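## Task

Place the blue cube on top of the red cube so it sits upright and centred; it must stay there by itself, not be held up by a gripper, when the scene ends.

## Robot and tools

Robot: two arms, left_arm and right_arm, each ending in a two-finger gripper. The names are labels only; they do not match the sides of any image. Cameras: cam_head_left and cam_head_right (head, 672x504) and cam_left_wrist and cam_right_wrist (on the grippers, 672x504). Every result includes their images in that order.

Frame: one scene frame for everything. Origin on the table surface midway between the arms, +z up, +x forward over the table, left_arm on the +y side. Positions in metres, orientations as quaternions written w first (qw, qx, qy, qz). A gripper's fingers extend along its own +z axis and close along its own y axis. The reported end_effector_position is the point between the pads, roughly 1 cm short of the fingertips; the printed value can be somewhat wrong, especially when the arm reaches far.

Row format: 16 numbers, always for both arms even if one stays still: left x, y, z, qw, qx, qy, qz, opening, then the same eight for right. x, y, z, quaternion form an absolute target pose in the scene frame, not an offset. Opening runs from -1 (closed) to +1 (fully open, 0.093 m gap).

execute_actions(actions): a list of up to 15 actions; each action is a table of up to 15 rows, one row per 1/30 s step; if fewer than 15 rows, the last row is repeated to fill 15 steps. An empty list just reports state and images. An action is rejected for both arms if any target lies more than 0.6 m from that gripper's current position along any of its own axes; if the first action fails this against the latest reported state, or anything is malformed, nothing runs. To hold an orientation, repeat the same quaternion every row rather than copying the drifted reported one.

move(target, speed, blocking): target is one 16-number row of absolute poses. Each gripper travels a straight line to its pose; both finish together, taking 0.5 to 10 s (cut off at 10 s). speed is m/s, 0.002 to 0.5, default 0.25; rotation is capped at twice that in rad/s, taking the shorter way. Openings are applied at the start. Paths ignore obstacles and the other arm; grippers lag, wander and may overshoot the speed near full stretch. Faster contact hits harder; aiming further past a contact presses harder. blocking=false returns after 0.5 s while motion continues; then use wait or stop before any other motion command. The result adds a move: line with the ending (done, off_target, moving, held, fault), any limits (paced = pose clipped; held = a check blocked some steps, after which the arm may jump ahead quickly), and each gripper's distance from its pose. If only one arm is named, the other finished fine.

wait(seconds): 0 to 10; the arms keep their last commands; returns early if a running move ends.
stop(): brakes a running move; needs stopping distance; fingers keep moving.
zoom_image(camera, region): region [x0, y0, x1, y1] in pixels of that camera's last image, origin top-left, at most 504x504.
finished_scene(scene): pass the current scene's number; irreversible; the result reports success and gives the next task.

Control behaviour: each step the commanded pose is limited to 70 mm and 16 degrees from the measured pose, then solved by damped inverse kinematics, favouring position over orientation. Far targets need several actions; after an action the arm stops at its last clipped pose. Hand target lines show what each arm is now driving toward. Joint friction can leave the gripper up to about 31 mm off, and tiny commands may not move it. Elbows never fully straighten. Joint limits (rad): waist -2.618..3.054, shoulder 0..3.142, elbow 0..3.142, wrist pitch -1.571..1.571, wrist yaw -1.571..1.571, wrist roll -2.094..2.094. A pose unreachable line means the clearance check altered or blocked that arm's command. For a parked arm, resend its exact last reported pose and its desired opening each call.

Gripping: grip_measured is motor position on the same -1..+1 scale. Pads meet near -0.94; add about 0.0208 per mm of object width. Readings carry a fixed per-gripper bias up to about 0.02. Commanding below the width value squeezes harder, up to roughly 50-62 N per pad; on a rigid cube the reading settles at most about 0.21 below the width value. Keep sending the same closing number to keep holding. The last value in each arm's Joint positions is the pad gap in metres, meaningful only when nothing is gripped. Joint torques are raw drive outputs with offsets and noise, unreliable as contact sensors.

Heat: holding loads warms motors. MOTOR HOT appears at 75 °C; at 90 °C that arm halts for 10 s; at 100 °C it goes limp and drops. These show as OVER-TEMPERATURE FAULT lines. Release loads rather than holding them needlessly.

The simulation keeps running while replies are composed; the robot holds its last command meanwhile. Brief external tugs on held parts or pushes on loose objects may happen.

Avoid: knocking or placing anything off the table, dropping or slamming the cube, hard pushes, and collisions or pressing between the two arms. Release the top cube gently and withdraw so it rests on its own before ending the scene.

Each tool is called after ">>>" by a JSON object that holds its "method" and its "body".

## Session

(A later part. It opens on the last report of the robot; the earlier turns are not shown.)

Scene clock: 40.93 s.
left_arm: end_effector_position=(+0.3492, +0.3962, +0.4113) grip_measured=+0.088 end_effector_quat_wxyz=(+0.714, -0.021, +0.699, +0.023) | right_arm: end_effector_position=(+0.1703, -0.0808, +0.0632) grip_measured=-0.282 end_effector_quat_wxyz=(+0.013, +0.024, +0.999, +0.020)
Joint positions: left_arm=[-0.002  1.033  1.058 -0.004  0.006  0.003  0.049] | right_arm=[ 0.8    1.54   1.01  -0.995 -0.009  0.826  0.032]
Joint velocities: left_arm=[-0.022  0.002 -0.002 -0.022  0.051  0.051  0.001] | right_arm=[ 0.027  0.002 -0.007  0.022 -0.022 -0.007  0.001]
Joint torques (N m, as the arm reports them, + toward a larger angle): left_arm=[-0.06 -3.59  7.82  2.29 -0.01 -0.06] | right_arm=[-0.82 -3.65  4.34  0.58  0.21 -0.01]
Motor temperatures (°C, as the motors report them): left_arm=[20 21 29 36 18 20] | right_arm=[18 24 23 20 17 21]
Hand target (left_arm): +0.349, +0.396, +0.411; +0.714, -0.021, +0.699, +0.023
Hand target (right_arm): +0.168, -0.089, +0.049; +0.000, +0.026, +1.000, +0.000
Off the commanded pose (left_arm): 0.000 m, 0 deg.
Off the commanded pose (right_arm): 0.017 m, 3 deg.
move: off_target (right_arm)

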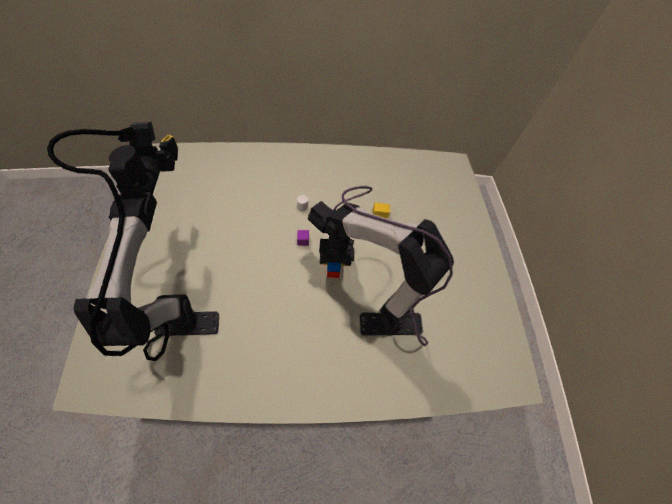

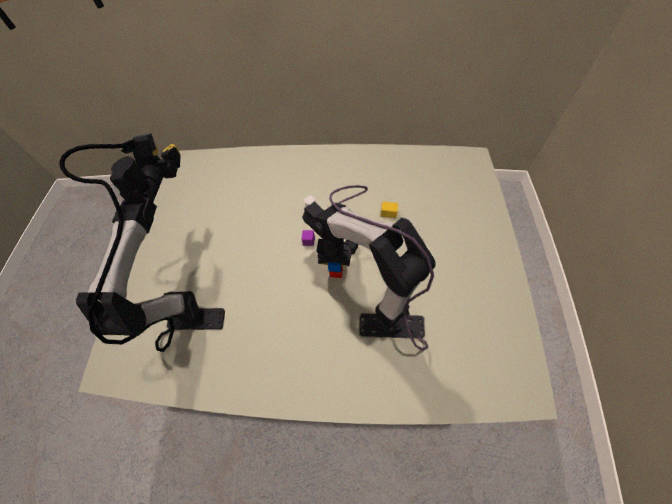

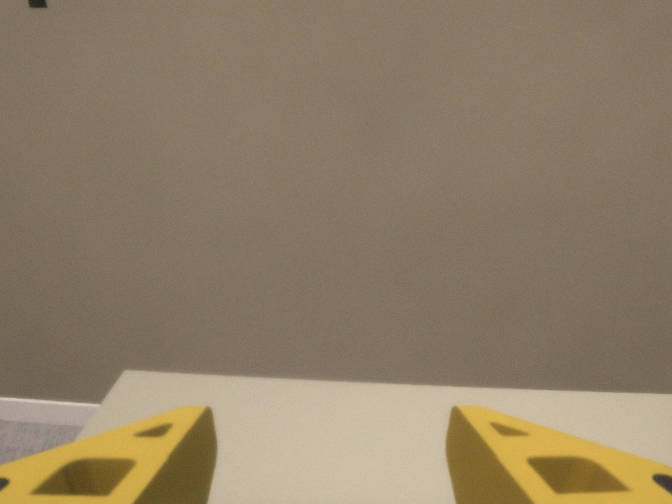

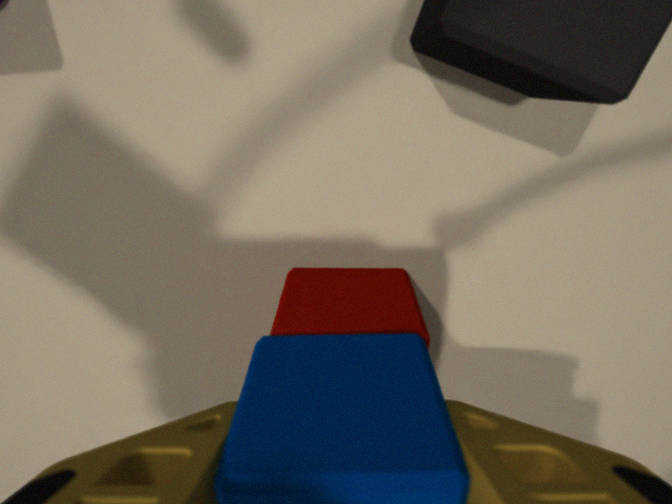

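>>> {"method": "move", "body": {"target": [0.3492,0.3962,0.4113,0.714,-0.021,0.699,0.023,0.088, 0.1703,-0.0808,0.0632,0.013,0.024,1,0.02,0.4], "speed": 0.02}}

>>> {"method": "move", "body": {"target": [0.3492,0.3962,0.4113,0.714,-0.021,0.699,0.023,0.088, 0.17,-0.081,0.16,0,0.026,1,0,0.4], "speed": 0.1}}

Scene clock: 46.43 s.
left_arm: end_effector_position=(+0.3492, +0.3962, +0.4113) grip_measured=+0.088 end_effector_quat_wxyz=(+0.714, -0.021, +0.699, +0.023) | right_arm: end_effector_position=(+0.1705, -0.0806, +0.0633) grip_measured=+0.397 end_effector_quat_wxyz=(+0.013, +0.024, +0.999, +0.020)
Joint positions: left_arm=[-0.002  1.033  1.058 -0.004  0.006  0.003  0.049] | right_arm=[ 0.8    1.54   1.01  -0.994 -0.009  0.826  0.064]
Joint velocities: left_arm=[-0.022 -0.007 -0.002 -0.037  0.037 -0.037  0.001] | right_arm=[ 0.017  0.002 -0.002 -0.022 -0.051 -0.051 -0.001]
Joint torques (N m, as the arm reports them, + toward a larger angle): left_arm=[ 0.01 -3.59  7.82  2.28  0.   -0.07] | right_arm=[-0.26 -6.22  6.79  0.48  0.11  0.04]
Motor temperatures (°C, as the motors report them): left_arm=[20 21 29 36 18 20] | right_arm=[18 24 23 20 17 21]
Hand target (left_arm): +0.349, +0.396, +0.411; +0.714, -0.021, +0.699, +0.023
Hand target (right_arm): +0.170, -0.081, +0.063; +0.013, +0.024, +0.999, +0.020
Off the commanded pose (left_arm): 0.000 m, 0 deg.
Off the commanded pose (right_arm): 0.000 m, 0 deg.
move: done

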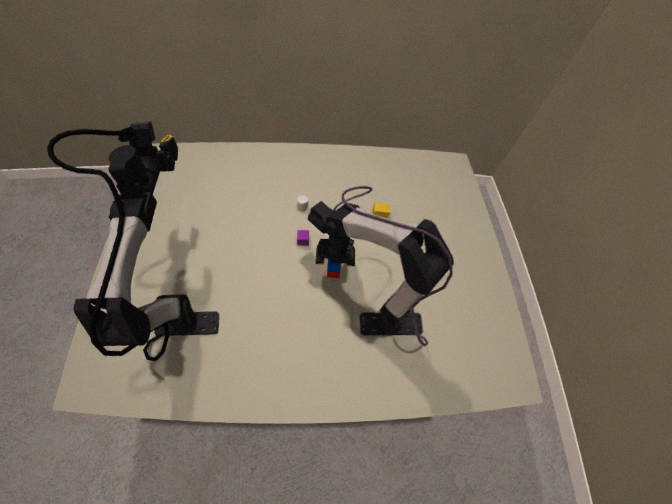

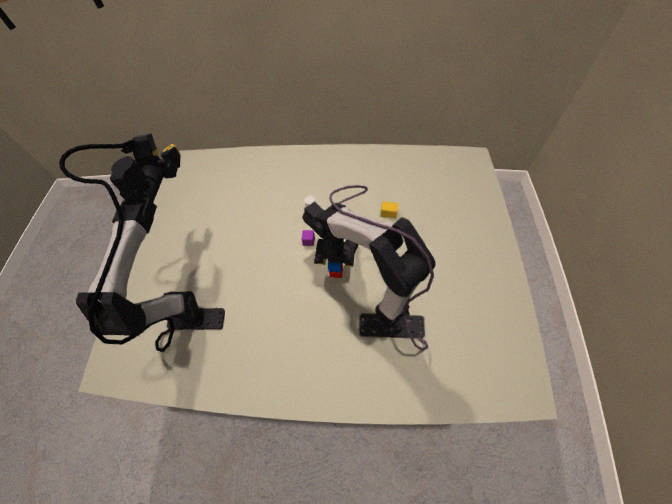

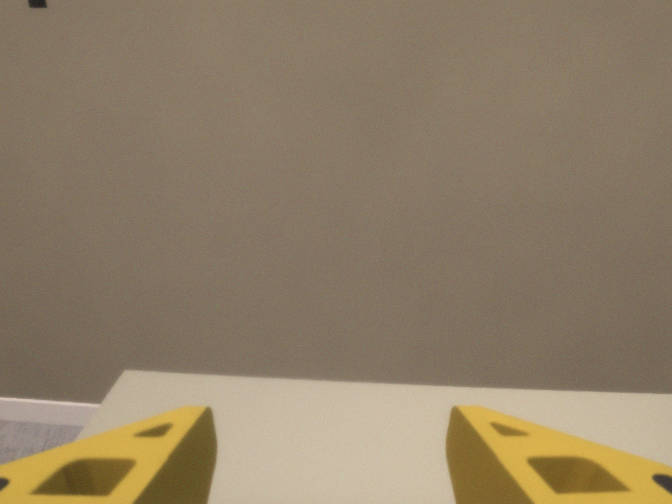

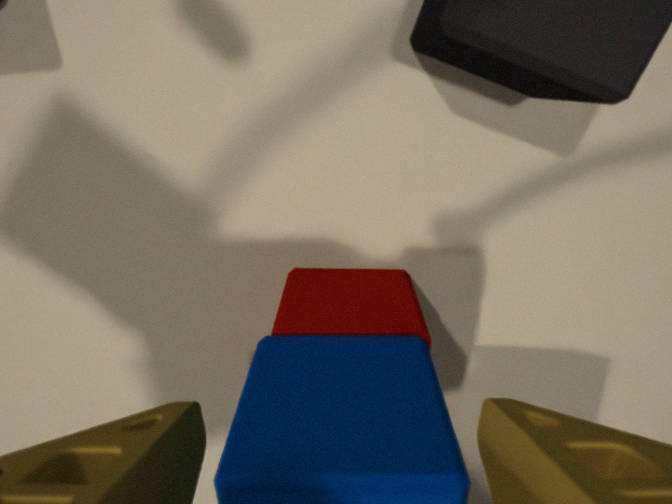

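Scene clock: 48.00 s.
left_arm: end_effector_position=(+0.3492, +0.3962, +0.4113) grip_measured=+0.088 end_effector_quat_wxyz=(+0.714, -0.021, +0.699, +0.023) | right_arm: end_effector_position=(+0.1698, -0.0812, +0.1575) grip_measured=+0.397 end_effector_quat_wxyz=(-0.002, +0.024, +1.000, +0.005)
Joint positions: left_arm=[-0.002  1.033  1.058 -0.004  0.006  0.003  0.049] | right_arm=[ 0.8    1.54   1.389 -1.416 -0.009  0.827  0.064]
Joint velocities: left_arm=[ 0.007 -0.007  0.007 -0.037 -0.022 -0.007 -0.   ] | right_arm=[-0.017 -0.002 -0.007  0.007 -0.007 -0.037  0.   ]
Joint torques (N m, as the arm reports them, + toward a larger angle): left_arm=[-0.04 -3.56  7.86  2.29 -0.02 -0.07] | right_arm=[ 0.23 -5.86  8.1   0.3   0.24  0.12]
Motor temperatures (°C, as the motors report them): left_arm=[20 21 29 36 18 20] | right_arm=[18 24 23 20 17 21]
Hand target (left_arm): +0.349, +0.396, +0.411; +0.714, -0.021, +0.699, +0.023
Hand target (right_arm): +0.170, -0.081, +0.160; +0.000, +0.026, +1.000, +0.000
Off the commanded pose (left_arm): 0.000 m, 0 deg.
Off the commanded pose (right_arm): 0.003 m, 1 deg.
move: done

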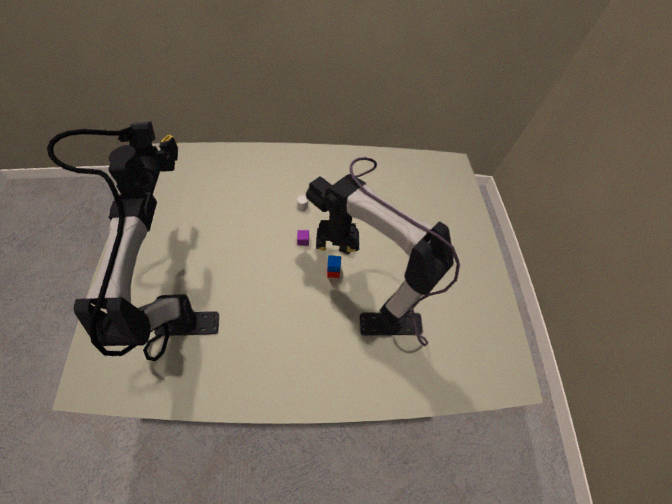

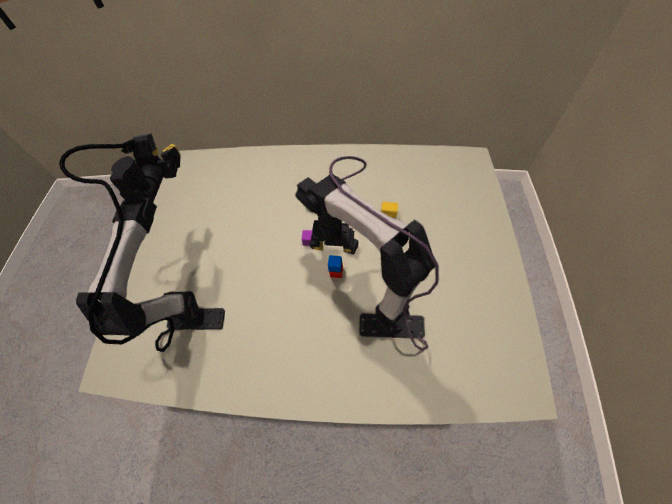

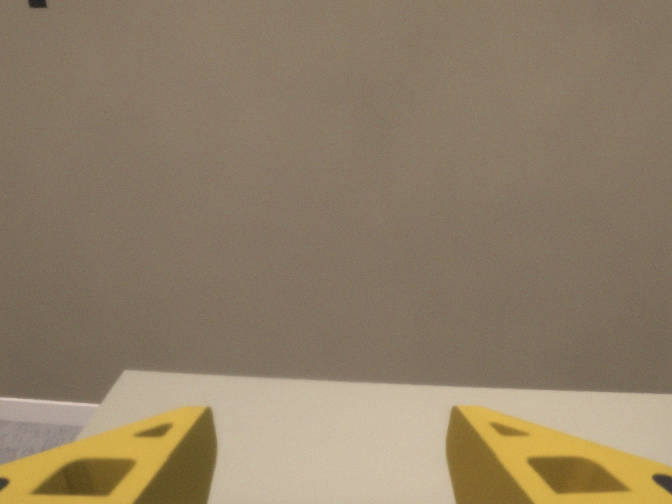

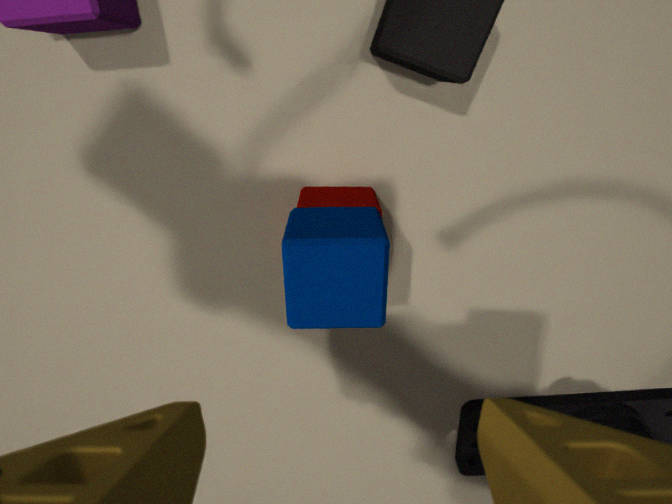

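>>> {"method": "finished_scene", "body": {"scene": 2}}

The scene is finished: the task was done.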